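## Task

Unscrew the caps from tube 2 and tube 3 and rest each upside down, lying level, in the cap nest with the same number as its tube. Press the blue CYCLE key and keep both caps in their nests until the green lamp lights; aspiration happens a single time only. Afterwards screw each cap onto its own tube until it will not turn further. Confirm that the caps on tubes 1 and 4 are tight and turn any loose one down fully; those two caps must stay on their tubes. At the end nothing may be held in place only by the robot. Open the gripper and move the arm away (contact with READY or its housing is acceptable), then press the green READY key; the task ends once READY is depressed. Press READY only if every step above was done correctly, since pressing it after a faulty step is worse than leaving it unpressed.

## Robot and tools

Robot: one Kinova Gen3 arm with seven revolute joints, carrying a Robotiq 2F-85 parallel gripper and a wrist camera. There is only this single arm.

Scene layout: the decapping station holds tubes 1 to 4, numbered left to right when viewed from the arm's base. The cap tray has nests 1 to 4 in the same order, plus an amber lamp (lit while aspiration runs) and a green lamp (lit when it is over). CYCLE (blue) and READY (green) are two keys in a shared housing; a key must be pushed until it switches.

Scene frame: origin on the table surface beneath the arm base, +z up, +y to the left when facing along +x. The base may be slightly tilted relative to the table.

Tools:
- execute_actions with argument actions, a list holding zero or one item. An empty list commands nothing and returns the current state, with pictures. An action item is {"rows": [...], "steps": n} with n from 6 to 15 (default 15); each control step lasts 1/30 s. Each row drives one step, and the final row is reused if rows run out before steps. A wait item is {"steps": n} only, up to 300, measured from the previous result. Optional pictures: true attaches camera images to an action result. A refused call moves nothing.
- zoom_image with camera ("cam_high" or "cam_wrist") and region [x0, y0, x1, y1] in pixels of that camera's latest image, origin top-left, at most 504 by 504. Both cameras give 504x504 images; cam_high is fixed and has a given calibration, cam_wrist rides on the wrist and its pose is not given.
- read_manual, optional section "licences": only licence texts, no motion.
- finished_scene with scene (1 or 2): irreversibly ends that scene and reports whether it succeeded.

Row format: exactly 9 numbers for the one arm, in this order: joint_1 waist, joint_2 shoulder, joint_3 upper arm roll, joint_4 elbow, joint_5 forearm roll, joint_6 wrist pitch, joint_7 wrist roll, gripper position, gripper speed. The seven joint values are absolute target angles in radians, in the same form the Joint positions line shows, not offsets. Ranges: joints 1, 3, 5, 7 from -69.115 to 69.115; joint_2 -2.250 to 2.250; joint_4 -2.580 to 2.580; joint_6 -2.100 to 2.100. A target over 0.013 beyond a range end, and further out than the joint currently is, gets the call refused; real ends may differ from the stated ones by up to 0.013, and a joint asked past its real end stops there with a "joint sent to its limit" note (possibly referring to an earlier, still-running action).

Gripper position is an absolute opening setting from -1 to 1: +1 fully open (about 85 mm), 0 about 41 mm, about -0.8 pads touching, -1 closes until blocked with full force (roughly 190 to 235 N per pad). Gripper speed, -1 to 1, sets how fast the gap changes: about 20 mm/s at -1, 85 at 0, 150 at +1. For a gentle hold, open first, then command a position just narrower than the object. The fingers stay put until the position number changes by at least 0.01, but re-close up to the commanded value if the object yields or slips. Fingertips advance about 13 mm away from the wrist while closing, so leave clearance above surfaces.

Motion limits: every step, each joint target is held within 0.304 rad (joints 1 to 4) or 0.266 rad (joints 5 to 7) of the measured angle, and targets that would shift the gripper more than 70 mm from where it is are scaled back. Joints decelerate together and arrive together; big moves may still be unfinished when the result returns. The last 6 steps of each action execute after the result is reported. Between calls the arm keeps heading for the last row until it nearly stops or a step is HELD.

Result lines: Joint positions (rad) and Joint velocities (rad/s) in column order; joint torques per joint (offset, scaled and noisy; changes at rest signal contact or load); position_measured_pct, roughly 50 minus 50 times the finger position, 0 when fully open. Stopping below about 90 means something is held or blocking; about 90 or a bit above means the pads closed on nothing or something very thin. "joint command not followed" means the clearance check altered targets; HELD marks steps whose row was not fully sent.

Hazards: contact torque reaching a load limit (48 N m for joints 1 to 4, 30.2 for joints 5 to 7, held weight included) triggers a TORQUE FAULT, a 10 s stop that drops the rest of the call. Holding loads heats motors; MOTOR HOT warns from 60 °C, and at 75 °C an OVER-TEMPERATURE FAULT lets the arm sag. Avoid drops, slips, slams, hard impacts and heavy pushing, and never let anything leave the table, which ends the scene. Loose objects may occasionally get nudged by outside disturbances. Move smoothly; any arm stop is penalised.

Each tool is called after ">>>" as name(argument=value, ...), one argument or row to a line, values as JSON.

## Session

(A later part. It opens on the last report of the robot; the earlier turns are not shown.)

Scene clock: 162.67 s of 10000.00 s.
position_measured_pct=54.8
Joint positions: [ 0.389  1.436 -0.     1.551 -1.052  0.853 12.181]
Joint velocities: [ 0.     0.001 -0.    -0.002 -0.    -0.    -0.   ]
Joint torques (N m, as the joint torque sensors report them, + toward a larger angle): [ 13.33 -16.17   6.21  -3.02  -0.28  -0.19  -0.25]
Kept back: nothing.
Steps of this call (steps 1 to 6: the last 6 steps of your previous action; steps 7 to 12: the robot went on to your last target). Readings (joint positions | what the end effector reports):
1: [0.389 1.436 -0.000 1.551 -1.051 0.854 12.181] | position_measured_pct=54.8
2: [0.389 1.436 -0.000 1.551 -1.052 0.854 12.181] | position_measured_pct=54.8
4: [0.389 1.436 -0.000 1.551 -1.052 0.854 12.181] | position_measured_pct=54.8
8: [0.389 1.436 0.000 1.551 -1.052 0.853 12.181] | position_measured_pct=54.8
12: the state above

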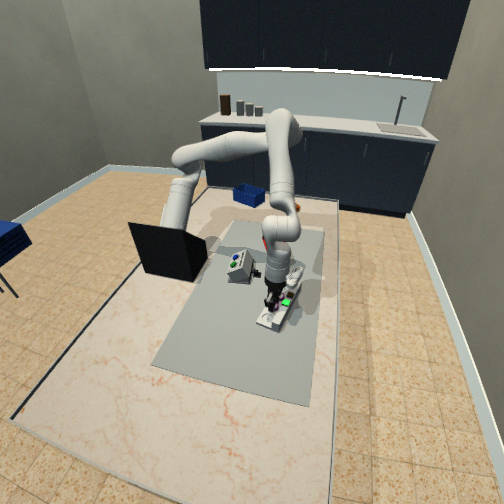

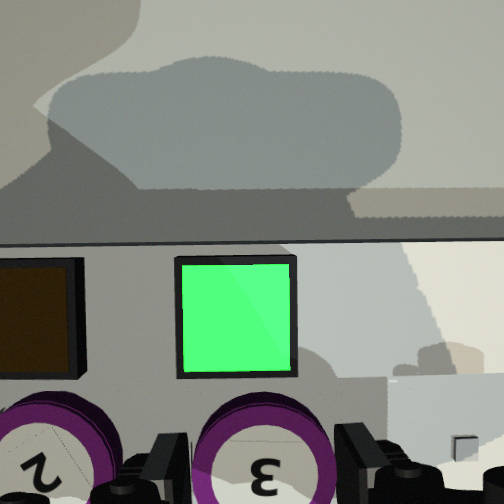

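>>> execute_actions(
  actions=[
    {"rows": [[0.3883,1.4368,0,1.5509,-1.0528,0.8531,12.182,-0.10,0.5],[0.3883,1.4368,0,1.5509,-1.0528,0.8531,12.182,-0.10,0.5],[0.3877,1.4376,0,1.5508,-1.0539,0.8527,12.182,-0.10,0.5]], "steps": 8},
  ],
  pictures=false,
)

>>> execute_actions(
  actions=[
    {"steps": 14},
  ],
  pictures=false,
)

Scene clock: 163.13 s of 10000.00 s.
position_measured_pct=54.8
Joint positions: [ 0.388  1.437  0.     1.551 -1.053  0.853 12.182]
Joint velocities: [-0.004  0.01  -0.006  0.004 -0.009 -0.002  0.009]
Joint torques (N m, as the joint torque sensors report them, + toward a larger angle): [ 13.7  -16.56   6.28  -3.2   -0.44  -0.17  -0.23]
Steps of this call (steps 1 to 12: the robot went on to your last target; steps 13 to 14: the first 2 steps of this action). Readings (joint positions | what the end effector reports):
13: [0.389 1.436 0.000 1.551 -1.052 0.853 12.181] | position_measured_pct=54.8
14: the state above

Scene clock: 163.60 s of 10000.00 s.
position_measured_pct=54.8
Joint positions: [ 0.388  1.437  0.     1.551 -1.054  0.853 12.182]
Joint velocities: [ 0.    -0.    -0.     0.002  0.     0.    -0.   ]
Joint torques (N m, as the joint torque sensors report them, + toward a larger angle): [ 13.06 -16.05   6.2   -3.    -0.23  -0.31  -0.31]
Kept back: nothing.
Steps of this call (steps 1 to 6: the last 6 steps of your previous action; steps 7 to 14: the robot went on to your last target). Readings (joint positions | what the end effector reports):
1: [0.388 1.437 0.000 1.551 -1.053 0.853 12.182] | position_measured_pct=54.8
2: [0.388 1.437 0.000 1.551 -1.054 0.853 12.182] | position_measured_pct=54.8
4: [0.388 1.437 0.000 1.551 -1.054 0.853 12.182] | position_measured_pct=54.8
8: [0.388 1.437 0.000 1.551 -1.054 0.853 12.182] | position_measured_pct=54.8
14: the state above

>>> execute_actions(
  actions=[
    {"rows": [[0.3870,1.4384,0,1.5506,-1.0550,0.8523,12.183,-0.10,0.5],[0.3870,1.4384,0,1.5506,-1.0550,0.8523,12.183,-0.10,0.5],[0.3864,1.4392,0,1.5504,-1.0561,0.8518,12.184,-0.10,0.5]], "steps": 8},
  ],
  pictures=false,
)

>>> execute_actions(
  actions=[
    {"steps": 14},
  ],
  pictures=false,
)

Scene clock: 164.00 s of 10000.00 s.
position_measured_pct=54.8
Joint positions: [ 0.388  1.437  0.001  1.551 -1.054  0.853 12.183]
Joint velocities: [ 0.002 -0.002  0.002  0.004 -0.008 -0.003  0.01 ]
Joint torques (N m, as the joint torque sensors report them, + toward a larger angle): [ 12.47 -14.46   5.69  -3.32  -0.53  -0.79  -0.52]
Steps of this call (steps 1 to 10: the robot went on to your last target; steps 11 to 12: the first 2 steps of this action). Readings (joint positions | what the end effector reports):
11: [0.388 1.438 0.000 1.551 -1.054 0.853 12.182] | position_measured_pct=54.8
12: the state above

Scene clock: 164.47 s of 10000.00 s.
position_measured_pct=54.8
Joint positions: [ 0.388  1.438  0.001  1.551 -1.056  0.853 12.184]
Joint velocities: [-0.    -0.    -0.     0.     0.001 -0.001  0.   ]
Joint torques (N m, as the joint torque sensors report them, + toward a larger angle): [ 12.29 -14.99   5.73  -3.15  -0.57  -0.76  -0.37]
Kept back: nothing.
Steps of this call (steps 1 to 6: the last 6 steps of your previous action; steps 7 to 14: the robot went on to your last target). Readings (joint positions | what the end effector reports):
1: [0.388 1.438 0.001 1.551 -1.055 0.853 12.183] | position_measured_pct=54.8
2: [0.388 1.437 0.001 1.551 -1.055 0.853 12.184] | position_measured_pct=54.8
4: [0.388 1.438 0.001 1.551 -1.056 0.853 12.184] | position_measured_pct=54.8
8: [0.388 1.438 0.001 1.551 -1.056 0.853 12.184] | position_measured_pct=54.8
14: the state above

>>> execute_actions(
  actions=[
    {"rows": [[0.3883,1.4368,0,1.5509,-1.0528,0.8531,12.182,-0.10,0.5],[0.3883,1.4368,0,1.5509,-1.0528,0.8531,12.182,-0.10,0.5],[0.3883,1.4368,0,1.5509,-1.0528,0.8531,12.182,-0.10,0.5],[0.3883,1.4368,0,1.5509,-1.0528,0.8531,12.182,-0.16,-0.2],[0.3883,1.4368,0,1.5509,-1.0528,0.8531,12.182,-0.16,-0.2],[0.3883,1.4368,0,1.5509,-1.0528,0.8531,12.182,-0.16,-0.2],[0.3883,1.4368,0,1.5509,-1.0528,0.8531,12.182,-0.24,-0.3]], "steps": 15},
  ],
  pictures=false,
)

>>> execute_actions(
  actions=[
    {"steps": 10},
  ],
  pictures=true,
)

Scene clock: 165.50 s of 10000.00 s.
position_measured_pct=58.7
Joint positions: [ 0.389  1.436  0.     1.551 -1.053  0.853 12.182]
Joint velocities: [ 0.002 -0.002  0.    -0.001  0.001 -0.     0.   ]
Joint torques (N m, as the joint torque sensors report them, + toward a larger angle): [ 12.95 -15.3    5.84  -2.93  -0.4   -0.38  -0.31]
Steps of this call (steps 1 to 15: the robot went on to your last target; steps 16 to 22: nothing new was sent; steps 23 to 31: the first 9 steps of this action). Readings (joint positions | what the end effector reports):
23: [0.388 1.437 0.001 1.551 -1.055 0.853 12.184] | position_measured_pct=54.8
24: [0.389 1.436 0.000 1.551 -1.054 0.853 12.183] | position_measured_pct=54.8
26: [0.389 1.436 0.000 1.551 -1.053 0.853 12.182] | position_measured_pct=54.8
30: [0.389 1.436 0.000 1.551 -1.053 0.853 12.182] | position_measured_pct=57.9
31: the state above

Scene clock: 165.83 s of 10000.00 s.
position_measured_pct=59.1
Joint positions: [ 0.389  1.436  0.     1.551 -1.053  0.853 12.182]
Joint velocities: [-0.001 -0.001  0.001  0.    -0.     0.     0.001]
Joint torques (N m, as the joint torque sensors report them, + toward a larger angle): [ 12.96 -15.81   6.07  -2.88  -0.38  -0.42  -0.33]
Kept back: nothing.
Steps of this call (steps 1 to 6: the last 6 steps of your previous action; steps 7 to 10: the robot went on to your last target). Readings (joint positions | what the end effector reports):
1: [0.389 1.436 0.000 1.551 -1.053 0.853 12.182] | position_measured_pct=59.1
2: [0.389 1.436 0.000 1.551 -1.053 0.853 12.182] | position_measured_pct=59.1
4: [0.389 1.436 0.000 1.551 -1.053 0.853 12.182] | position_measured_pct=59.1
8: [0.389 1.436 0.000 1.551 -1.053 0.853 12.182] | position_measured_pct=59.1
10: the state above

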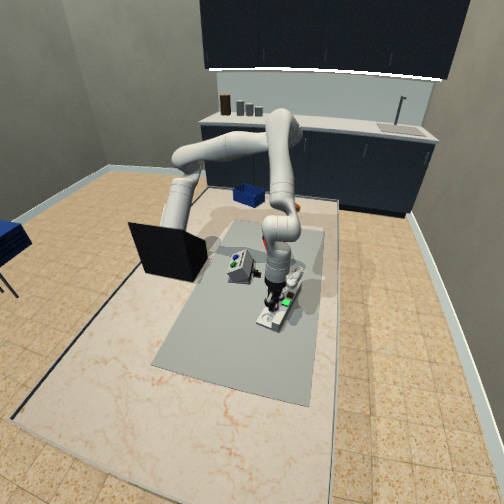

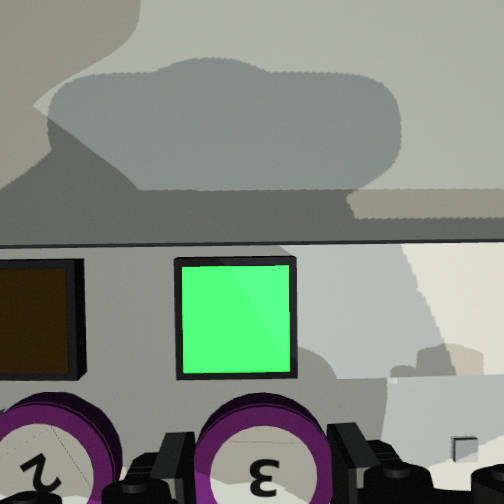

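>>> execute_actions(
  actions=[
    {"rows": [[0.3896,1.4352,0,1.5512,-1.0506,0.8539,12.181,-0.24,-0.3],[0.3916,1.4327,0,1.5517,-1.0474,0.8552,12.179,-0.24,-0.3],[0.3943,1.4295,0,1.5524,-1.0430,0.8568,12.176,-0.24,-0.3],[0.3976,1.4255,0,1.5532,-1.0376,0.8589,12.172,-0.24,-0.3],[0.4016,1.4206,0,1.5542,-1.0311,0.8614,12.168,-0.24,-0.3],[0.4056,1.4157,0,1.5552,-1.0246,0.8639,12.164,-0.24,-0.3],[0.4125,1.4084,0,1.5551,-1.0134,0.8691,12.157,-0.24,-0.3],[0.4193,1.4011,0,1.5551,-1.0023,0.8742,12.151,-0.24,-0.3],[0.4262,1.3938,0,1.5550,-0.9911,0.8794,12.144,-0.24,-0.3],[0.4330,1.3866,0,1.5550,-0.9799,0.8846,12.137,-0.24,-0.3],[0.4399,1.3793,0,1.5549,-0.9688,0.8898,12.130,-0.24,-0.3],[0.4467,1.3720,0,1.5549,-0.9576,0.8949,12.124,-0.24,-0.3],[0.4536,1.3647,0,1.5548,-0.9464,0.9001,12.117,-0.24,-0.3]], "steps": 15},
  ],
  pictures=false,
)

>>> execute_actions(
  actions=[
    {"steps": 8},
  ],
  pictures=true,
)

Scene clock: 167.00 s of 10000.00 s.
position_measured_pct=59.1
Joint positions: [ 0.417  1.404 -0.     1.555 -1.009  0.871 12.155]
Joint velocities: [ 0.186 -0.203  0.003 -0.002  0.306  0.14  -0.181]
Joint torques (N m, as the joint torque sensors report them, + toward a larger angle): [ 13.81 -16.67   6.49  -3.42  -0.17  -0.17  -0.23]
Steps of this call (steps 1 to 15: the robot went on to your last target; steps 16 to 26: nothing new was sent; steps 27 to 35: the first 9 steps of this action). Readings (joint positions | what the end effector reports):
27: [0.389 1.436 0.000 1.551 -1.052 0.853 12.182] | position_measured_pct=59.1
28: [0.390 1.434 -0.000 1.551 -1.051 0.854 12.181] | position_measured_pct=59.1
30: [0.395 1.429 -0.000 1.552 -1.044 0.856 12.177] | position_measured_pct=59.1
34: [0.411 1.411 -0.000 1.555 -1.019 0.867 12.160] | position_measured_pct=59.1
35: the state above

Scene clock: 167.27 s of 10000.00 s.
position_measured_pct=59.1
Joint positions: [ 0.452  1.367  0.001  1.554 -0.946  0.9   12.117]
Joint velocities: [ 0.011 -0.011 -0.015  0.008  0.005  0.007 -0.002]
Joint torques (N m, as the joint torque sensors report them, + toward a larger angle): [ 13.27 -16.89   6.01  -3.8   -0.36  -0.18  -0.33]
Kept back: nothing.
Steps of this call (steps 1 to 6: the last 6 steps of your previous action; steps 7 to 8: the robot went on to your last target). Readings (joint positions | what the end effector reports):
1: [0.423 1.398 -0.000 1.555 -0.998 0.876 12.148] | position_measured_pct=59.1
2: [0.429 1.391 -0.000 1.555 -0.987 0.881 12.142] | position_measured_pct=59.1
4: [0.443 1.376 -0.000 1.555 -0.965 0.891 12.128] | position_measured_pct=59.1
8: the state above

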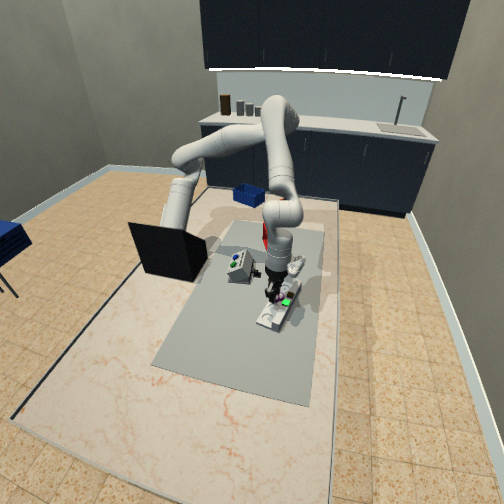

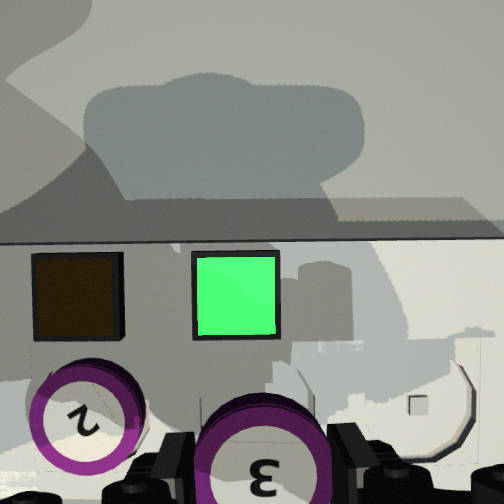

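>>> zoom_image(
  camera="cam_wrist",
  region=[170, 380, 360, 504],
)

Region (170, 380, 360, 504) of cam_wrist's 504x504 image, scaled by 2.653; it fills the top 329 rows of this view, and the rest is white.

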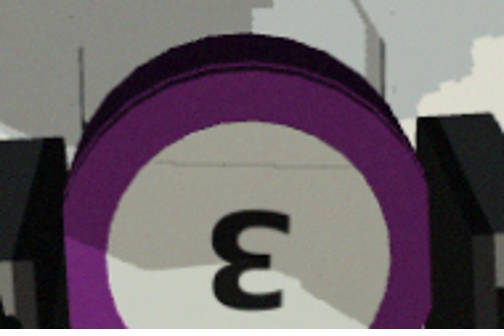

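>>> execute_actions(
  actions=[
    {"rows": [[0.4410,1.2968,0,1.5989,-0.9428,0.9113,11.97,-0.24,-0.3],[0.4410,1.2968,0,1.5989,-0.9428,0.9113,11.90,-0.24,-0.3],[0.4283,1.2289,0,1.6430,-0.9391,0.9225,11.85,-0.24,-0.3],[0.4283,1.2289,0,1.6430,-0.9391,0.9225,11.80,-0.24,-0.3],[0.4156,1.1610,0,1.6872,-0.9355,0.9337,11.76,-0.24,-0.3],[0.4156,1.1610,0,1.6872,-0.9355,0.9337,11.72,-0.24,-0.3],[0.4030,1.0930,0,1.7313,-0.9318,0.9449,11.68,-0.24,-0.3],[0.4030,1.0930,0,1.7313,-0.9318,0.9449,11.64,-0.24,-0.3],[0.3903,1.0251,0,1.7754,-0.9282,0.9561,11.60,-0.24,-0.3],[0.3903,1.0251,0,1.7754,-0.9282,0.9561,11.56,-0.24,-0.3],[0.3776,0.9572,0,1.8195,-0.9245,0.9673,11.52,-0.24,-0.3],[0.3776,0.9572,0,1.8195,-0.9245,0.9673,11.48,-0.24,-0.3],[0.3776,0.9572,0,1.8195,-0.9245,0.9673,11.44,-0.24,-0.3],[0.3776,0.9572,0,1.8195,-0.9245,0.9673,11.40,-0.24,-0.3],[0.3776,0.9572,0,1.8195,-0.9245,0.9673,11.36,-0.24,-0.3]], "steps": 15},
  ],
  pictures=false,
)

>>> execute_actions(
  actions=[
    {"rows": [[0.3776,0.9572,0,1.8195,-0.9245,0.9673,11.32,-0.24,-0.3],[0.3776,0.9572,0,1.8195,-0.9245,0.9673,11.28,-0.24,-0.3],[0.3285,0.8812,0,1.8828,-0.9551,0.9587,11.22,-0.24,-0.3],[0.3285,0.8812,0,1.8828,-0.9551,0.9587,11.18,-0.24,-0.3],[0.2794,0.8053,0,1.9461,-0.9857,0.9502,11.14,-0.24,-0.3],[0.2794,0.8053,0,1.9461,-0.9857,0.9502,11.10,-0.24,-0.3],[0.2302,0.7293,0,2.0094,-1.0162,0.9416,11.06,-0.24,-0.3],[0.2302,0.7293,0,2.0094,-1.0162,0.9416,11.02,-0.24,-0.3],[0.1811,0.6533,0,2.0727,-1.0468,0.9330,10.98,-0.24,-0.3],[0.1811,0.6533,0,2.0727,-1.0468,0.9330,10.94,-0.24,-0.3],[0.1811,0.6533,0,2.0727,-1.0468,0.9330,10.90,-0.24,-0.3],[0.1811,0.6533,0,2.0727,-1.0468,0.9330,10.86,-0.24,-0.3],[0.1811,0.6533,0,2.0727,-1.0468,0.9330,10.82,-0.24,-0.3],[0.1811,0.6533,0,2.0727,-1.0468,0.9330,10.78,-0.24,-0.3],[0.1811,0.6533,0,2.0727,-1.0468,0.9330,10.74,-0.24,-0.3]], "steps": 15},
  ],
  pictures=false,
)

>>> execute_actions(
  actions=[
    {"rows": [[0.1811,0.6533,0,2.0727,-1.0468,0.9330,10.40,-0.24,-0.3],[0.1811,0.6533,0,2.0727,-1.0468,0.9330,10.40,-0.24,-0.3],[0.1811,0.6533,0,2.0727,-1.0468,0.9330,10.30,-0.24,-0.3],[0.1811,0.6533,0,2.0727,-1.0468,0.9330,10.20,-0.24,-0.3],[0.1811,0.6533,0,2.0727,-1.0468,0.9330,10.105,-0.24,-0.3],[0.1811,0.6533,0,2.0727,-1.0468,0.9330,10.105,-0.24,-0.3],[0.1716,0.6612,0,2.0759,-1.0616,0.9244,10.105,-0.24,-0.3],[0.1716,0.6612,0,2.0759,-1.0616,0.9244,10.105,-0.24,-0.3],[0.1620,0.6691,0,2.0792,-1.0765,0.9157,10.105,-0.24,-0.3],[0.1620,0.6691,0,2.0792,-1.0765,0.9157,10.105,-0.24,-0.3],[0.1525,0.6770,0,2.0824,-1.0913,0.9071,10.105,-0.24,-0.3]], "steps": 15},
  ],
  pictures=false,
)

>>> execute_actions(
  actions=[
    {"steps": 20},
  ],
  pictures=true,
)

Scene clock: 172.23 s of 10000.00 s.
position_measured_pct=59.1
Joint positions: [ 0.425  1.209  0.     1.653 -0.939  0.925 11.855]
Joint velocities: [-0.162 -0.868 -0.001  0.571  0.047  0.136 -1.216]
Joint torques (N m, as the joint torque sensors report them, + toward a larger angle): [ 13.3  -13.75   6.56  -2.9   -0.17  -0.22  -0.37]
Steps of this call (steps 1 to 30: the robot went on to your last target; steps 31 to 140: nothing new was sent; steps 141 to 149: the first 9 steps of this action). Readings (joint positions | what the end effector reports):
141: [0.453 1.363 0.000 1.556 -0.946 0.900 12.116] | position_measured_pct=59.1
142: [0.452 1.358 0.000 1.559 -0.946 0.900 12.106] | position_measured_pct=59.1
144: [0.448 1.334 0.001 1.574 -0.945 0.904 12.056] | position_measured_pct=59.1
148: [0.430 1.237 0.001 1.635 -0.940 0.920 11.896] | position_measured_pct=59.1
149: the state above

Scene clock: 172.73 s of 10000.00 s.
position_measured_pct=59.1
Joint positions: [ 0.313  0.854  0.002  1.902 -0.958  0.956 11.246]
Joint velocities: [-0.617 -0.885 -0.021  0.75  -0.367 -0.063 -1.181]
Joint torques (N m, as the joint torque sensors report them, + toward a larger angle): [ 11.13 -10.93   5.55  -3.34  -0.23  -0.29  -0.32]
Steps of this call (steps 1 to 6: the last 6 steps of your previous action; steps 7 to 15: the first 9 steps of this action). Readings (joint positions | what the end effector reports):
7: [0.391 1.030 -0.001 1.773 -0.928 0.956 11.571] | position_measured_pct=59.1
8: [0.389 1.017 -0.001 1.782 -0.928 0.959 11.530] | position_measured_pct=59.1
10: [0.382 0.989 0.000 1.800 -0.927 0.960 11.449] | position_measured_pct=59.1
14: [0.334 0.884 0.002 1.878 -0.947 0.957 11.286] | position_measured_pct=59.1
15: the state above

Scene clock: 173.23 s of 10000.00 s.
position_measured_pct=59.1
Joint positions: [ 0.185  0.666  0.     2.066 -1.046  0.933 10.642]
Joint velocities: [-0.108 -0.018  0.002  0.07  -0.096 -0.041 -1.216]
Joint torques (N m, as the joint torque sensors report them, + toward a larger angle): [10.73 -9.32  5.89 -2.98 -0.41 -0.31 -0.36]
Steps of this call (steps 1 to 6: the last 6 steps of your previous action; steps 7 to 15: the first 9 steps of this action). Readings (joint positions | what the end effector reports):
7: [0.216 0.707 -0.001 2.031 -1.026 0.940 10.967] | position_measured_pct=59.1
8: [0.210 0.697 -0.001 2.039 -1.030 0.938 10.927] | position_measured_pct=59.1
10: [0.200 0.683 -0.000 2.051 -1.036 0.936 10.845] | position_measured_pct=59.1
14: [0.188 0.667 0.000 2.064 -1.043 0.934 10.683] | position_measured_pct=59.1
15: the state above

Scene clock: 173.90 s of 10000.00 s.
position_measured_pct=59.1
Joint positions: [ 0.153  0.677 -0.     2.082 -1.091  0.907 10.105]
Joint velocities: [-0.     0.002 -0.     0.    -0.001 -0.    -0.   ]
Joint torques (N m, as the joint torque sensors report them, + toward a larger angle): [ 10.83 -10.46   5.77  -2.86  -0.18  -0.28  -0.24]
Kept back: nothing.
Steps of this call (steps 1 to 6: the last 6 steps of your previous action; steps 7 to 20: the robot went on to your last target). Readings (joint positions | what the end effector reports):
1: [0.181 0.666 0.000 2.069 -1.050 0.931 10.602] | position_measured_pct=59.1
2: [0.177 0.666 0.000 2.071 -1.055 0.929 10.561] | position_measured_pct=59.1
4: [0.169 0.668 -0.000 2.075 -1.066 0.922 10.480] | position_measured_pct=59.1
8: [0.160 0.673 -0.000 2.079 -1.081 0.913 10.317] | position_measured_pct=59.1
20: the state above

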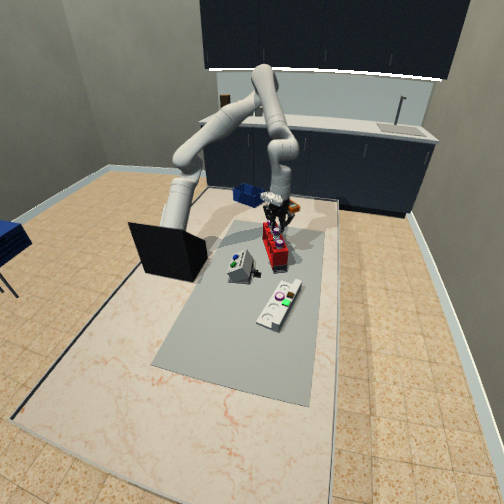

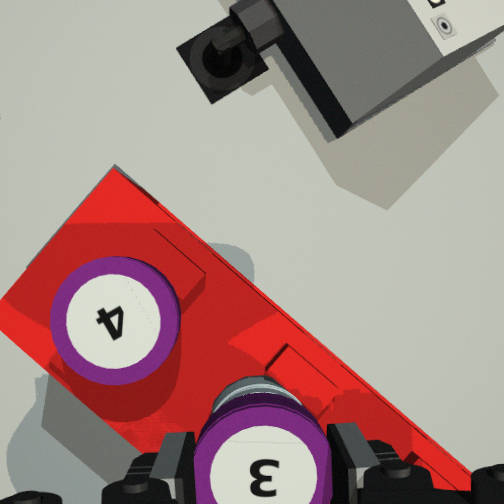

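>>> zoom_image(
  camera="cam_wrist",
  region=[170, 360, 360, 504],
)

Region (170, 360, 360, 504) of cam_wrist's 504x504 image, scaled by 2.653; it fills the top 382 rows of this view, and the rest is white.

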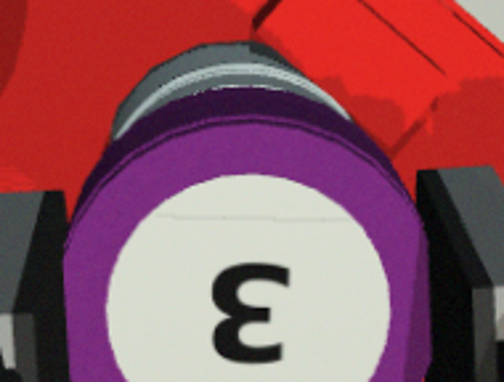

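>>> execute_actions(
  actions=[
    {"rows": [[0.1488,0.6804,0,2.0836,-1.0978,0.9040,10.105,-0.24,-0.3],[0.1451,0.6838,0,2.0848,-1.1042,0.9010,10.105,-0.24,-0.3],[0.1414,0.6872,0,2.0860,-1.1107,0.8979,10.105,-0.24,-0.3],[0.1377,0.6906,0,2.0872,-1.1172,0.8948,10.105,-0.24,-0.3],[0.1349,0.6932,0,2.0881,-1.1220,0.8925,10.105,-0.24,-0.3],[0.1331,0.6949,0,2.0887,-1.1252,0.8910,10.105,-0.24,-0.3],[0.1312,0.6966,0,2.0893,-1.1285,0.8894,10.105,-0.24,-0.3],[0.1294,0.6983,0,2.0900,-1.1317,0.8879,10.105,-0.24,-0.3],[0.1275,0.7000,0,2.0906,-1.1349,0.8864,10.105,-0.24,-0.3],[0.1257,0.7017,0,2.0912,-1.1382,0.8848,10.105,-0.24,-0.3],[0.1248,0.7025,0,2.0915,-1.1398,0.8841,10.105,-0.24,-0.3]], "steps": 15},
  ],
  pictures=false,
)

>>> execute_actions(
  actions=[
    {"steps": 12},
  ],
  pictures=true,
)

Scene clock: 175.20 s of 10000.00 s.
position_measured_pct=59.1
Joint positions: [ 0.13   0.698 -0.     2.09  -1.131  0.888 10.105]
Joint velocities: [-0.058  0.052  0.002  0.019 -0.096 -0.046  0.   ]
Joint torques (N m, as the joint torque sensors report them, + toward a larger angle): [ 10.78 -10.6    5.42  -2.64  -0.2   -0.3   -0.34]
Steps of this call (steps 1 to 15: the robot went on to your last target; steps 16 to 30: nothing new was sent; steps 31 to 39: the first 9 steps of this action). Readings (joint positions | what the end effector reports):
31: [0.151 0.678 0.000 2.083 -1.092 0.907 10.105] | position_measured_pct=59.1
32: [0.148 0.681 0.000 2.083 -1.097 0.904 10.105] | position_measured_pct=59.1
34: [0.142 0.687 0.000 2.086 -1.108 0.899 10.105] | position_measured_pct=59.1
38: [0.132 0.696 -0.000 2.089 -1.128 0.890 10.105] | position_measured_pct=59.1
39: the state above

Scene clock: 175.60 s of 10000.00 s.
position_measured_pct=59.1
Joint positions: [ 0.125  0.702 -0.     2.092 -1.14   0.884 10.105]
Joint velocities: [-0.    -0.001  0.    -0.001  0.001  0.     0.   ]
Joint torques (N m, as the joint torque sensors report them, + toward a larger angle): [ 11.   -10.51   5.81  -2.39  -0.16  -0.3   -0.38]
Kept back: nothing.
Steps of this call (steps 1 to 6: the last 6 steps of your previous action; steps 7 to 12: the robot went on to your last target). Readings (joint positions | what the end effector reports):
1: [0.128 0.699 -0.000 2.090 -1.134 0.887 10.105] | position_measured_pct=59.1
2: [0.127 0.701 -0.000 2.091 -1.137 0.885 10.105] | position_measured_pct=59.1
4: [0.126 0.702 -0.000 2.092 -1.139 0.884 10.105] | position_measured_pct=59.1
8: [0.125 0.702 -0.000 2.092 -1.140 0.884 10.105] | position_measured_pct=59.1
12: the state above

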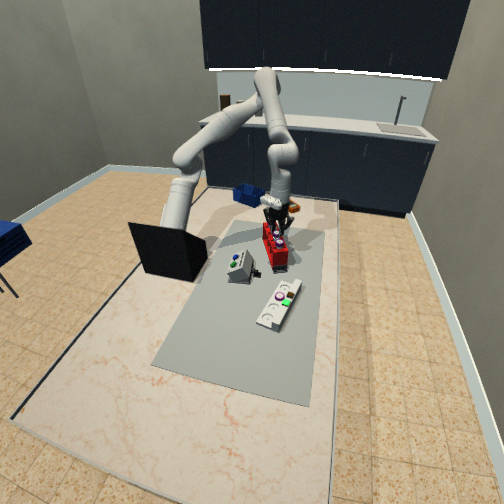

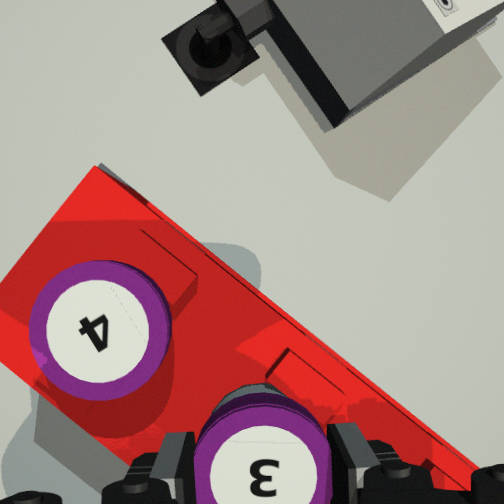

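>>> execute_actions(
  actions=[
    {"rows": [[0.1238,0.7034,0,2.0918,-1.1414,0.8833,10.105,-0.24,-0.3],[0.1229,0.7042,0,2.0921,-1.1430,0.8825,10.105,-0.24,-0.3],[0.1220,0.7051,0,2.0924,-1.1446,0.8818,10.105,-0.24,-0.3],[0.1211,0.7059,0,2.0927,-1.1462,0.8810,10.105,-0.24,-0.3],[0.1201,0.7068,0,2.0930,-1.1478,0.8802,10.105,-0.24,-0.3],[0.1192,0.7076,0,2.0933,-1.1495,0.8795,10.105,-0.24,-0.3]], "steps": 10},
  ],
  pictures=false,
)

>>> execute_actions(
  actions=[
    {"steps": 12},
  ],
  pictures=false,
)

Scene clock: 176.17 s of 10000.00 s.
position_measured_pct=59.1
Joint positions: [ 0.122  0.705  0.     2.092 -1.144  0.882 10.105]
Joint velocities: [-0.024  0.022 -0.001  0.009 -0.047 -0.023 -0.   ]
Joint torques (N m, as the joint torque sensors report them, + toward a larger angle): [ 11.24 -10.59   5.7   -2.58  -0.48  -0.27  -0.27]
Steps of this call (steps 1 to 13: the robot went on to your last target; steps 14 to 17: the first 4 steps of this action). Readings (joint positions | what the end effector reports):
14: [0.124 0.703 0.000 2.092 -1.140 0.884 10.105] | position_measured_pct=59.1
15: [0.124 0.704 0.000 2.092 -1.141 0.883 10.105] | position_measured_pct=59.1
17: the state above

Scene clock: 176.57 s of 10000.00 s.
position_measured_pct=59.1
Joint positions: [ 0.119  0.708 -0.     2.093 -1.15   0.88  10.105]
Joint velocities: [-0.001  0.     0.    -0.001  0.    -0.     0.   ]
Joint torques (N m, as the joint torque sensors report them, + toward a larger angle): [ 10.85 -10.65   5.72  -2.41  -0.23  -0.26  -0.24]
Kept back: nothing.
Steps of this call (steps 1 to 6: the last 6 steps of your previous action; steps 7 to 12: the robot went on to your last target). Readings (joint positions | what the end effector reports):
1: [0.121 0.706 0.000 2.093 -1.146 0.881 10.105] | position_measured_pct=59.1
2: [0.120 0.707 0.000 2.093 -1.148 0.880 10.105] | position_measured_pct=59.1
4: [0.120 0.707 -0.000 2.093 -1.149 0.880 10.105] | position_measured_pct=59.1
8: [0.119 0.707 -0.000 2.093 -1.149 0.880 10.105] | position_measured_pct=59.1
12: the state above

>>> execute_actions(
  actions=[
    {"rows": [[0.1183,0.7085,0,2.0936,-1.1511,0.8787,10.105,-0.24,-0.3],[0.1183,0.7085,0,2.0936,-1.1511,0.8787,10.105,-0.24,-0.3],[0.1174,0.7093,0,2.0939,-1.1527,0.8779,10.105,-0.24,-0.3],[0.1174,0.7093,0,2.0939,-1.1527,0.8779,10.105,-0.24,-0.3],[0.1164,0.7102,0,2.0942,-1.1543,0.8772,10.105,-0.24,-0.3],[0.1164,0.7102,0,2.0942,-1.1543,0.8772,10.105,-0.24,-0.3],[0.1155,0.7110,0,2.0945,-1.1559,0.8764,10.105,-0.24,-0.3]], "steps": 10},
  ],
  pictures=false,
)

>>> execute_actions(
  actions=[
    {"steps": 12},
  ],
  pictures=false,
)

Scene clock: 177.10 s of 10000.00 s.
position_measured_pct=59.1
Joint positions: [ 0.118  0.709 -0.     2.094 -1.152  0.878 10.105]
Joint velocities: [-0.005  0.008 -0.006  0.006 -0.015 -0.006 -0.   ]
Joint torques (N m, as the joint torque sensors report them, + toward a larger angle): [ 11.28 -11.15   6.28  -2.55  -0.48  -0.22  -0.23]
Steps of this call (steps 1 to 12: the robot went on to your last target; steps 13 to 16: the first 4 steps of this action). Readings (joint positions | what the end effector reports):
13: [0.119 0.708 0.000 2.093 -1.150 0.879 10.105] | position_measured_pct=59.1
14: [0.118 0.708 0.000 2.094 -1.151 0.879 10.105] | position_measured_pct=59.1
16: the state above

Scene clock: 177.50 s of 10000.00 s.
position_measured_pct=59.1
Joint positions: [ 0.116  0.711  0.     2.095 -1.156  0.877 10.105]
Joint velocities: [ 0.001  0.002  0.     0.001 -0.001 -0.    -0.   ]
Joint torques (N m, as the joint torque sensors report them, + toward a larger angle): [ 10.63 -10.35   5.58  -2.37  -0.23  -0.44  -0.31]
Kept back: nothing.
Steps of this call (steps 1 to 6: the last 6 steps of your previous action; steps 7 to 12: the robot went on to your last target). Readings (joint positions | what the end effector reports):
1: [0.117 0.710 0.000 2.094 -1.153 0.878 10.105] | position_measured_pct=59.1
2: [0.117 0.710 -0.000 2.094 -1.154 0.877 10.105] | position_measured_pct=59.1
4: [0.116 0.711 0.000 2.094 -1.156 0.877 10.105] | position_measured_pct=59.1
8: [0.116 0.711 0.000 2.095 -1.156 0.877 10.105] | position_measured_pct=59.1
12: the state above

>>> execute_actions(
  actions=[
    {"rows": [[0.11478,0.71166,0,2.09473,-1.15716,0.87580,9.345,-0.24,-0.3]], "steps": 15},
  ],
  pictures=false,
)

>>> execute_actions(
  actions=[
    {"rows": [[0.11406,0.71232,0,2.09496,-1.15842,0.87520,8.735,-0.24,-0.3]], "steps": 15},
  ],
  pictures=false,
)

>>> execute_actions(
  actions=[
    {"rows": [[0.11334,0.71298,0,2.09519,-1.15968,0.87460,8.125,-0.24,-0.3]], "steps": 15},
  ],
  pictures=true,
)

Scene clock: 179.23 s of 10000.00 s.
position_measured_pct=59.1
Joint positions: [ 0.116  0.711  0.     2.095 -1.156  0.876  9.843]
Joint velocities: [-0.001 -0.001  0.     0.    -0.002 -0.    -1.215]
Joint torques (N m, as the joint torque sensors report them, + toward a larger angle): [ 10.27 -10.02   5.35  -2.31  -0.6   -0.52  -0.24]
Steps of this call (steps 1 to 15: the robot went on to your last target; steps 16 to 43: nothing new was sent; steps 44 to 52: the first 9 steps of this action). Readings (joint positions | what the end effector reports):
44: [0.116 0.711 0.000 2.095 -1.156 0.877 10.104] | position_measured_pct=59.1
45: [0.116 0.711 0.000 2.095 -1.156 0.877 10.094] | position_measured_pct=59.1
47: [0.116 0.711 0.000 2.095 -1.156 0.877 10.044] | position_measured_pct=59.1
51: [0.116 0.711 0.000 2.095 -1.156 0.876 9.884] | position_measured_pct=59.1
52: the state above

Scene clock: 179.73 s of 10000.00 s.
position_measured_pct=59.1
Joint positions: [ 0.115  0.711  0.001  2.095 -1.157  0.876  9.233]
Joint velocities: [ 0.    -0.     0.001  0.002 -0.002 -0.001 -1.217]
Joint torques (N m, as the joint torque sensors report them, + toward a larger angle): [ 9.77 -9.42  4.82 -2.63 -0.46 -0.48 -0.23]
Steps of this call (steps 1 to 6: the last 6 steps of your previous action; steps 7 to 15: the first 9 steps of this action). Readings (joint positions | what the end effector reports):
7: [0.116 0.711 0.001 2.095 -1.157 0.876 9.559] | position_measured_pct=59.1
8: [0.116 0.711 0.001 2.095 -1.157 0.876 9.518] | position_measured_pct=59.1
10: [0.116 0.711 0.001 2.095 -1.157 0.876 9.437] | position_measured_pct=59.1
14: [0.115 0.711 0.001 2.095 -1.157 0.876 9.274] | position_measured_pct=59.1
15: the state above

Scene clock: 180.23 s of 10000.00 s.
position_measured_pct=59.1
Joint positions: [ 0.115  0.711  0.001  2.096 -1.158  0.875  8.624]
Joint velocities: [-0.    -0.001  0.     0.002  0.    -0.002 -1.218]
Joint torques (N m, as the joint torque sensors report them, + toward a larger angle): [ 9.47 -9.37  4.34 -2.57 -0.65 -0.28 -0.19]
Steps of this call (steps 1 to 6: the last 6 steps of your previous action; steps 7 to 15: the first 9 steps of this action). Readings (joint positions | what the end effector reports):
7: [0.115 0.711 0.001 2.095 -1.158 0.875 8.949] | position_measured_pct=59.1
8: [0.115 0.711 0.001 2.095 -1.158 0.875 8.908] | position_measured_pct=59.1
10: [0.115 0.711 0.001 2.095 -1.158 0.875 8.827] | position_measured_pct=59.1
14: [0.115 0.711 0.001 2.095 -1.158 0.875 8.664] | position_measured_pct=59.1
15: the state above

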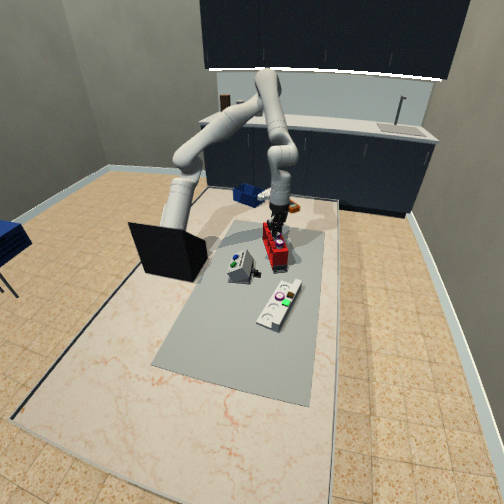

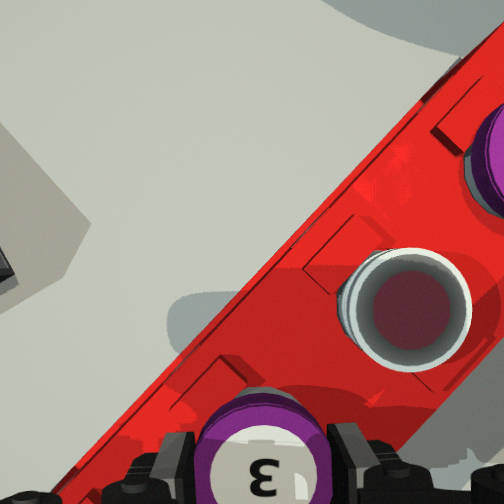

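>>> execute_actions(
  actions=[
    {"rows": [[0.11406,0.71232,0,2.09496,-1.15842,0.87520,7.60,-0.24,-0.3]], "steps": 15},
  ],
  pictures=false,
)

>>> execute_actions(
  actions=[
    {"rows": [[0.11406,0.71232,0,2.09496,-1.15842,0.87520,7.00,-0.24,-0.3]], "steps": 15},
  ],
  pictures=false,
)

>>> execute_actions(
  actions=[
    {"steps": 12},
  ],
  pictures=true,
)

Scene clock: 181.40 s of 10000.00 s.
position_measured_pct=59.1
Joint positions: [ 0.115  0.712  0.001  2.096 -1.157  0.875  7.863]
Joint velocities: [ 0.     0.    -0.     0.001  0.002  0.    -1.215]
Joint torques (N m, as the joint torque sensors report them, + toward a larger angle): [  9.88 -10.27   4.43  -2.76  -0.85   0.07  -0.32]
Steps of this call (steps 1 to 6: the last 6 steps of your previous action; steps 7 to 26: the robot went on to your last target; steps 27 to 35: the first 9 steps of this action). Readings (joint positions | what the end effector reports):
27: [0.115 0.712 0.002 2.096 -1.158 0.874 8.124] | position_measured_pct=59.1
28: [0.115 0.712 0.002 2.096 -1.158 0.874 8.114] | position_measured_pct=59.1
30: [0.115 0.712 0.002 2.096 -1.158 0.875 8.064] | position_measured_pct=59.1
34: [0.115 0.712 0.001 2.096 -1.158 0.875 7.904] | position_measured_pct=59.1
35: the state above

Scene clock: 181.90 s of 10000.00 s.
position_measured_pct=59.1
Joint positions: [ 0.115  0.712  0.001  2.096 -1.157  0.875  7.304]
Joint velocities: [-0.     0.001  0.     0.001  0.    -0.    -1.216]
Joint torques (N m, as the joint torque sensors report them, + toward a larger angle): [  9.93 -10.52   4.45  -3.2   -0.94   0.06  -0.28]
Steps of this call (steps 1 to 6: the last 6 steps of your previous action; steps 7 to 15: the first 9 steps of this action). Readings (joint positions | what the end effector reports):
7: [0.115 0.712 0.001 2.096 -1.157 0.875 7.609] | position_measured_pct=59.1
8: [0.115 0.712 0.001 2.096 -1.157 0.875 7.582] | position_measured_pct=59.1
10: [0.115 0.712 0.001 2.096 -1.157 0.875 7.507] | position_measured_pct=59.1
14: [0.115 0.712 0.001 2.096 -1.157 0.875 7.345] | position_measured_pct=59.1
15: the state above

Scene clock: 182.30 s of 10000.00 s.
position_measured_pct=59.1
Joint positions: [ 0.115  0.712  0.001  2.096 -1.157  0.875  7.   ]
Joint velocities: [ 0.001  0.001 -0.    -0.001  0.     0.     0.   ]
Joint torques (N m, as the joint torque sensors report them, + toward a larger angle): [ 10.05 -10.67   4.53  -3.29  -1.     0.02  -0.31]
Kept back: nothing.
Steps of this call (steps 1 to 6: the last 6 steps of your previous action; steps 7 to 12: the robot went on to your last target). Readings (joint positions | what the end effector reports):
1: [0.115 0.712 0.001 2.096 -1.157 0.875 7.263] | position_measured_pct=59.1
2: [0.115 0.712 0.001 2.096 -1.157 0.875 7.223] | position_measured_pct=59.1
4: [0.115 0.712 0.001 2.096 -1.157 0.875 7.142] | position_measured_pct=59.1
8: [0.115 0.712 0.001 2.096 -1.157 0.875 7.011] | position_measured_pct=59.1
12: the state above

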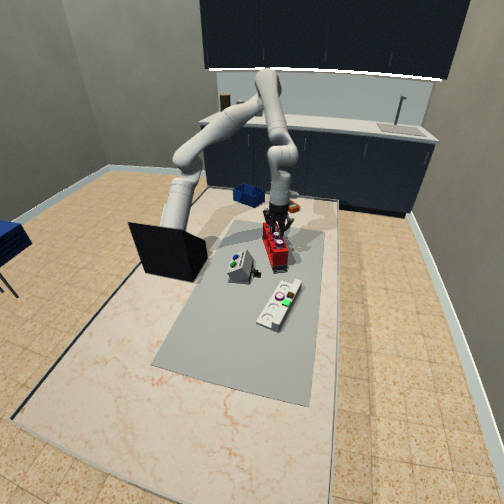

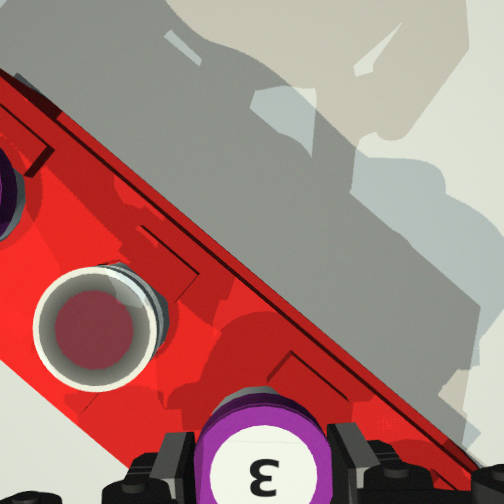

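>>> zoom_image(
  camera="cam_wrist",
  region=[170, 380, 360, 504],
)

Region (170, 380, 360, 504) of cam_wrist's 504x504 image, scaled by 2.653; it fills the top 329 rows of this view, and the rest is white.

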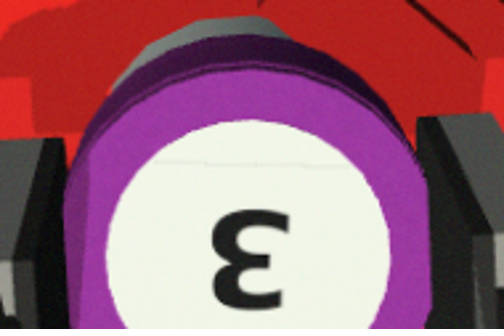

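>>> execute_actions(
  actions=[
    {"rows": [[0.11406,0.71232,0,2.09496,-1.15842,0.87520,6.40,-0.24,-0.3]], "steps": 15},
  ],
  pictures=false,
)

>>> execute_actions(
  actions=[
    {"steps": 16},
  ],
  pictures=false,
)

Scene clock: 185.00 s of 10000.00 s.
position_measured_pct=59.1
Joint positions: [ 0.115  0.712  0.001  2.096 -1.157  0.875  6.738]
Joint velocities: [-0.    -0.    -0.001  0.001  0.001 -0.001 -1.215]
Joint torques (N m, as the joint torque sensors report them, + toward a larger angle): [  9.95 -10.38   4.71  -3.34  -1.06  -0.11  -0.3 ]
Steps of this call (steps 1 to 30: the robot went on to your last target; steps 31 to 72: nothing new was sent; steps 73 to 81: the first 9 steps of this action). Readings (joint positions | what the end effector reports):
73: [0.115 0.712 0.001 2.096 -1.157 0.875 6.999] | position_measured_pct=59.1
74: [0.115 0.712 0.001 2.096 -1.157 0.875 6.989] | position_measured_pct=59.1
76: [0.115 0.712 0.001 2.096 -1.157 0.875 6.939] | position_measured_pct=59.1
80: [0.115 0.712 0.001 2.096 -1.157 0.875 6.779] | position_measured_pct=59.1
81: the state above

Scene clock: 185.53 s of 10000.00 s.
position_measured_pct=59.1
Joint positions: [ 0.115  0.712  0.001  2.096 -1.157  0.875  6.4  ]
Joint velocities: [-0.     0.     0.     0.    -0.    -0.001 -0.   ]
Joint torques (N m, as the joint torque sensors report them, + toward a larger angle): [ 10.21 -10.84   4.9   -3.38  -0.96  -0.18  -0.29]
Kept back: nothing.
Steps of this call (steps 1 to 6: the last 6 steps of your previous action; steps 7 to 16: the robot went on to your last target). Readings (joint positions | what the end effector reports):
1: [0.115 0.712 0.001 2.096 -1.157 0.875 6.697] | position_measured_pct=59.1
2: [0.115 0.712 0.001 2.096 -1.157 0.875 6.657] | position_measured_pct=59.1
4: [0.115 0.712 0.001 2.096 -1.157 0.875 6.576] | position_measured_pct=59.1
8: [0.115 0.712 0.001 2.096 -1.157 0.875 6.427] | position_measured_pct=59.1
16: the state above

>>> execute_actions(
  actions=[
    {"rows": [[0.11469,0.71303,0,2.09691,-1.15997,0.87435,5.75,-0.24,-0.3]], "steps": 15},
  ],
  pictures=false,
)

>>> execute_actions(
  actions=[
    {"rows": [[0.11432,0.71337,0,2.09703,-1.16062,0.87404,5.20,-0.24,-0.3]], "steps": 15},
  ],
  pictures=false,
)

>>> execute_actions(
  actions=[
    {"steps": 16},
  ],
  pictures=true,
)

Scene clock: 188.53 s of 10000.00 s.
position_measured_pct=59.1
Joint positions: [ 0.115  0.713  0.001  2.097 -1.159  0.875  6.138]
Joint velocities: [ 0.001  0.001 -0.002  0.002 -0.005 -0.    -1.216]
Joint torques (N m, as the joint torque sensors report them, + toward a larger angle): [ 10.39 -10.45   5.29  -3.11  -0.74  -0.33  -0.1 ]
Steps of this call (steps 1 to 15: the robot went on to your last target; steps 16 to 81: nothing new was sent; steps 82 to 90: the first 9 steps of this action). Readings (joint positions | what the end effector reports):
82: [0.115 0.712 0.001 2.096 -1.157 0.875 6.399] | position_measured_pct=59.1
83: [0.115 0.712 0.001 2.096 -1.157 0.875 6.389] | position_measured_pct=59.1
85: [0.115 0.713 0.001 2.096 -1.157 0.875 6.339] | position_measured_pct=59.1
89: [0.115 0.713 0.001 2.097 -1.158 0.875 6.179] | position_measured_pct=59.1
90: the state above

Scene clock: 189.03 s of 10000.00 s.
position_measured_pct=59.1
Joint positions: [ 0.115  0.713  0.     2.097 -1.16   0.875  5.528]
Joint velocities: [-0.001  0.001 -0.001  0.    -0.001  0.001 -1.216]
Joint torques (N m, as the joint torque sensors report them, + toward a larger angle): [ 10.63 -10.36   5.63  -2.66  -0.47  -0.63  -0.51]
Steps of this call (steps 1 to 6: the last 6 steps of your previous action; steps 7 to 15: the first 9 steps of this action). Readings (joint positions | what the end effector reports):
7: [0.115 0.713 0.000 2.097 -1.159 0.875 5.854] | position_measured_pct=59.1
8: [0.115 0.713 0.000 2.097 -1.159 0.875 5.813] | position_measured_pct=59.1
10: [0.115 0.713 0.000 2.097 -1.160 0.875 5.732] | position_measured_pct=59.1
14: [0.115 0.713 0.000 2.097 -1.160 0.875 5.569] | position_measured_pct=59.1
15: the state above

Scene clock: 189.57 s of 10000.00 s.
position_measured_pct=59.1
Joint positions: [ 0.114  0.713 -0.     2.097 -1.16   0.875  5.2  ]
Joint velocities: [-0.003 -0.002  0.    -0.     0.     0.     0.001]
Joint torques (N m, as the joint torque sensors report them, + toward a larger angle): [ 10.84 -10.36   5.82  -2.64  -0.43  -0.65  -0.29]
Kept back: nothing.
Steps of this call (steps 1 to 6: the last 6 steps of your previous action; steps 7 to 16: the robot went on to your last target). Readings (joint positions | what the end effector reports):
1: [0.115 0.713 0.000 2.097 -1.160 0.875 5.488] | position_measured_pct=59.1
2: [0.115 0.713 0.000 2.097 -1.160 0.875 5.447] | position_measured_pct=59.1
4: [0.115 0.713 -0.000 2.097 -1.160 0.875 5.366] | position_measured_pct=59.1
8: [0.114 0.713 -0.000 2.097 -1.160 0.875 5.222] | position_measured_pct=59.1
16: the state above

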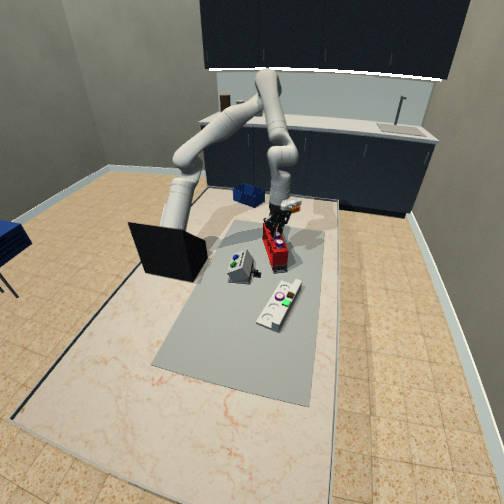

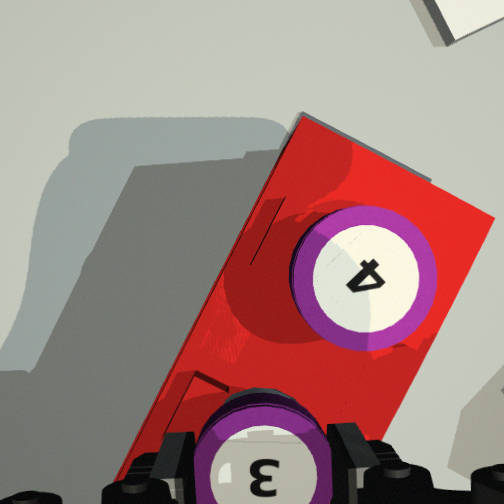

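>>> execute_actions(
  actions=[
    {"rows": [[0.11360,0.71403,0,2.09726,-1.16188,0.87344,4.45,-0.24,-0.3]], "steps": 15},
  ],
  pictures=false,
)

>>> execute_actions(
  actions=[
    {"rows": [[0.11288,0.71469,0,2.09749,-1.16314,0.87284,3.84,-0.24,-0.3]], "steps": 15},
  ],
  pictures=false,
)

>>> execute_actions(
  actions=[
    {"rows": [[0.11216,0.71535,0,2.09772,-1.16440,0.87224,3.23,-0.24,-0.3]], "steps": 15},
  ],
  pictures=false,
)

>>> execute_actions(
  actions=[
    {"rows": [[0.11144,0.71601,0,2.09795,-1.16566,0.87164,2.62,-0.24,-0.3]], "steps": 15},
  ],
  pictures=false,
)

>>> execute_actions(
  actions=[
    {"steps": 16},
  ],
  pictures=true,
)

Scene clock: 190.97 s of 10000.00 s.
position_measured_pct=59.1
Joint positions: [ 0.114  0.713 -0.     2.098 -1.161  0.874  4.938]
Joint velocities: [-0.001  0.001 -0.001  0.    -0.003 -0.001 -1.215]
Joint torques (N m, as the joint torque sensors report them, + toward a larger angle): [ 10.7  -10.08   5.82  -2.77  -0.52  -0.73  -0.1 ]
Steps of this call (steps 1 to 15: the robot went on to your last target; steps 16 to 33: nothing new was sent; steps 34 to 42: the first 9 steps of this action). Readings (joint positions | what the end effector reports):
34: [0.114 0.713 -0.000 2.097 -1.160 0.875 5.199] | position_measured_pct=59.1
35: [0.114 0.713 -0.000 2.097 -1.160 0.875 5.189] | position_measured_pct=59.1
37: [0.114 0.713 -0.000 2.097 -1.161 0.875 5.139] | position_measured_pct=59.1
41: [0.114 0.713 -0.000 2.098 -1.161 0.875 4.979] | position_measured_pct=59.1
42: the state above

Scene clock: 191.47 s of 10000.00 s.
position_measured_pct=59.1
Joint positions: [ 0.113  0.713 -0.     2.098 -1.162  0.874  4.329]
Joint velocities: [-0.001  0.002  0.     0.001 -0.002  0.001 -1.216]
Joint torques (N m, as the joint torque sensors report them, + toward a larger angle): [10.52 -9.65  5.6  -2.64 -0.42 -0.88 -0.67]
Steps of this call (steps 1 to 6: the last 6 steps of your previous action; steps 7 to 15: the first 9 steps of this action). Readings (joint positions | what the end effector reports):
7: [0.114 0.713 -0.000 2.098 -1.162 0.874 4.654] | position_measured_pct=59.1
8: [0.114 0.713 -0.000 2.098 -1.162 0.874 4.613] | position_measured_pct=59.1
10: [0.114 0.713 -0.000 2.098 -1.162 0.874 4.532] | position_measured_pct=59.1
14: [0.114 0.713 -0.000 2.098 -1.162 0.874 4.369] | position_measured_pct=59.1
15: the state above

Scene clock: 191.97 s of 10000.00 s.
position_measured_pct=59.1
Joint positions: [ 0.113  0.714  0.     2.098 -1.164  0.873  3.719]
Joint velocities: [-0.003  0.004 -0.001 -0.003 -0.008 -0.008 -1.218]
Joint torques (N m, as the joint torque sensors report them, + toward a larger angle): [10.67 -9.84  5.71 -2.1  -0.03 -0.23 -0.48]
Steps of this call (steps 1 to 6: the last 6 steps of your previous action; steps 7 to 15: the first 9 steps of this action). Readings (joint positions | what the end effector reports):
7: [0.113 0.714 -0.000 2.098 -1.163 0.874 4.044] | position_measured_pct=59.1
8: [0.113 0.714 -0.000 2.098 -1.163 0.873 4.003] | position_measured_pct=59.1
10: [0.113 0.714 -0.000 2.098 -1.163 0.873 3.922] | position_measured_pct=59.1
14: [0.113 0.714 0.000 2.098 -1.164 0.873 3.760] | position_measured_pct=59.1
15: the state above

Scene clock: 192.47 s of 10000.00 s.
position_measured_pct=59.1
Joint positions: [ 0.112  0.715  0.     2.098 -1.165  0.872  3.109]
Joint velocities: [-0.001  0.002  0.     0.001 -0.003 -0.001 -1.218]
Joint torques (N m, as the joint torque sensors report them, + toward a larger angle): [ 10.45 -10.06   5.65  -2.    -0.14  -0.36  -0.31]
Steps of this call (steps 1 to 6: the last 6 steps of your previous action; steps 7 to 15: the first 9 steps of this action). Readings (joint positions | what the end effector reports):
7: [0.112 0.715 -0.000 2.097 -1.165 0.872 3.434] | position_measured_pct=59.1
8: [0.112 0.715 -0.000 2.097 -1.165 0.872 3.394] | position_measured_pct=59.1
10: [0.112 0.715 0.000 2.097 -1.165 0.872 3.312] | position_measured_pct=59.1
14: [0.112 0.715 0.000 2.098 -1.165 0.872 3.150] | position_measured_pct=59.1
15: the state above

Scene clock: 193.00 s of 10000.00 s.
position_measured_pct=59.1
Joint positions: [ 0.112  0.716  0.     2.098 -1.166  0.872  2.62 ]
Joint velocities: [ 0.     0.001 -0.     0.001 -0.    -0.    -0.001]
Joint torques (N m, as the joint torque sensors report them, + toward a larger angle): [ 10.68 -10.41   5.54  -1.97  -0.11  -0.1   -0.35]
Kept back: nothing.
Steps of this call (steps 1 to 6: the last 6 steps of your previous action; steps 7 to 16: the robot went on to your last target). Readings (joint positions | what the end effector reports):
1: [0.112 0.715 0.000 2.098 -1.166 0.872 3.068] | position_measured_pct=59.1
2: [0.112 0.715 0.000 2.098 -1.166 0.872 3.028] | position_measured_pct=59.1
4: [0.112 0.715 0.000 2.098 -1.166 0.872 2.946] | position_measured_pct=59.1
8: [0.112 0.715 0.000 2.098 -1.166 0.872 2.784] | position_measured_pct=59.1
16: the state above

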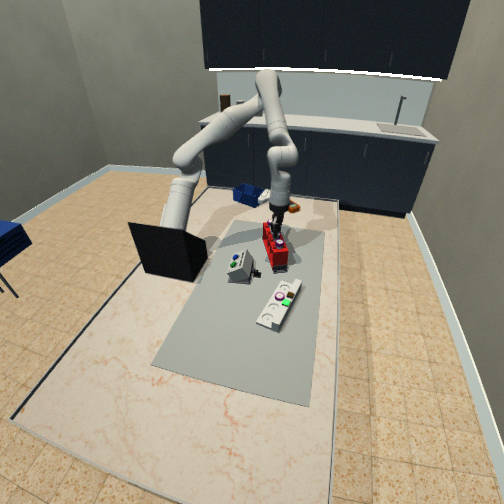

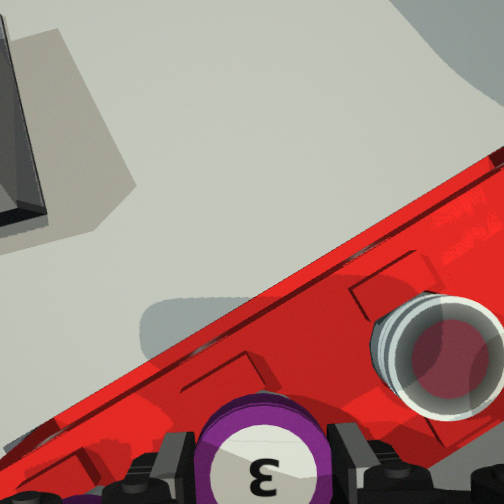

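>>> zoom_image(
  camera="cam_wrist",
  region=[170, 380, 360, 504],
)

Region (170, 380, 360, 504) of cam_wrist's 504x504 image, scaled by 2.653; it fills the top 329 rows of this view, and the rest is white.

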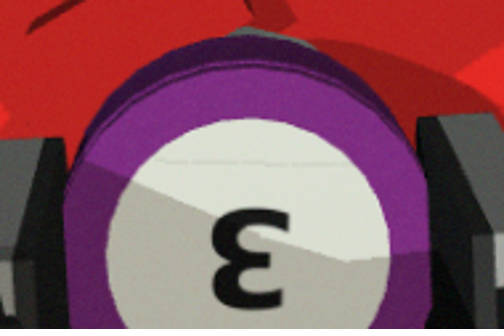

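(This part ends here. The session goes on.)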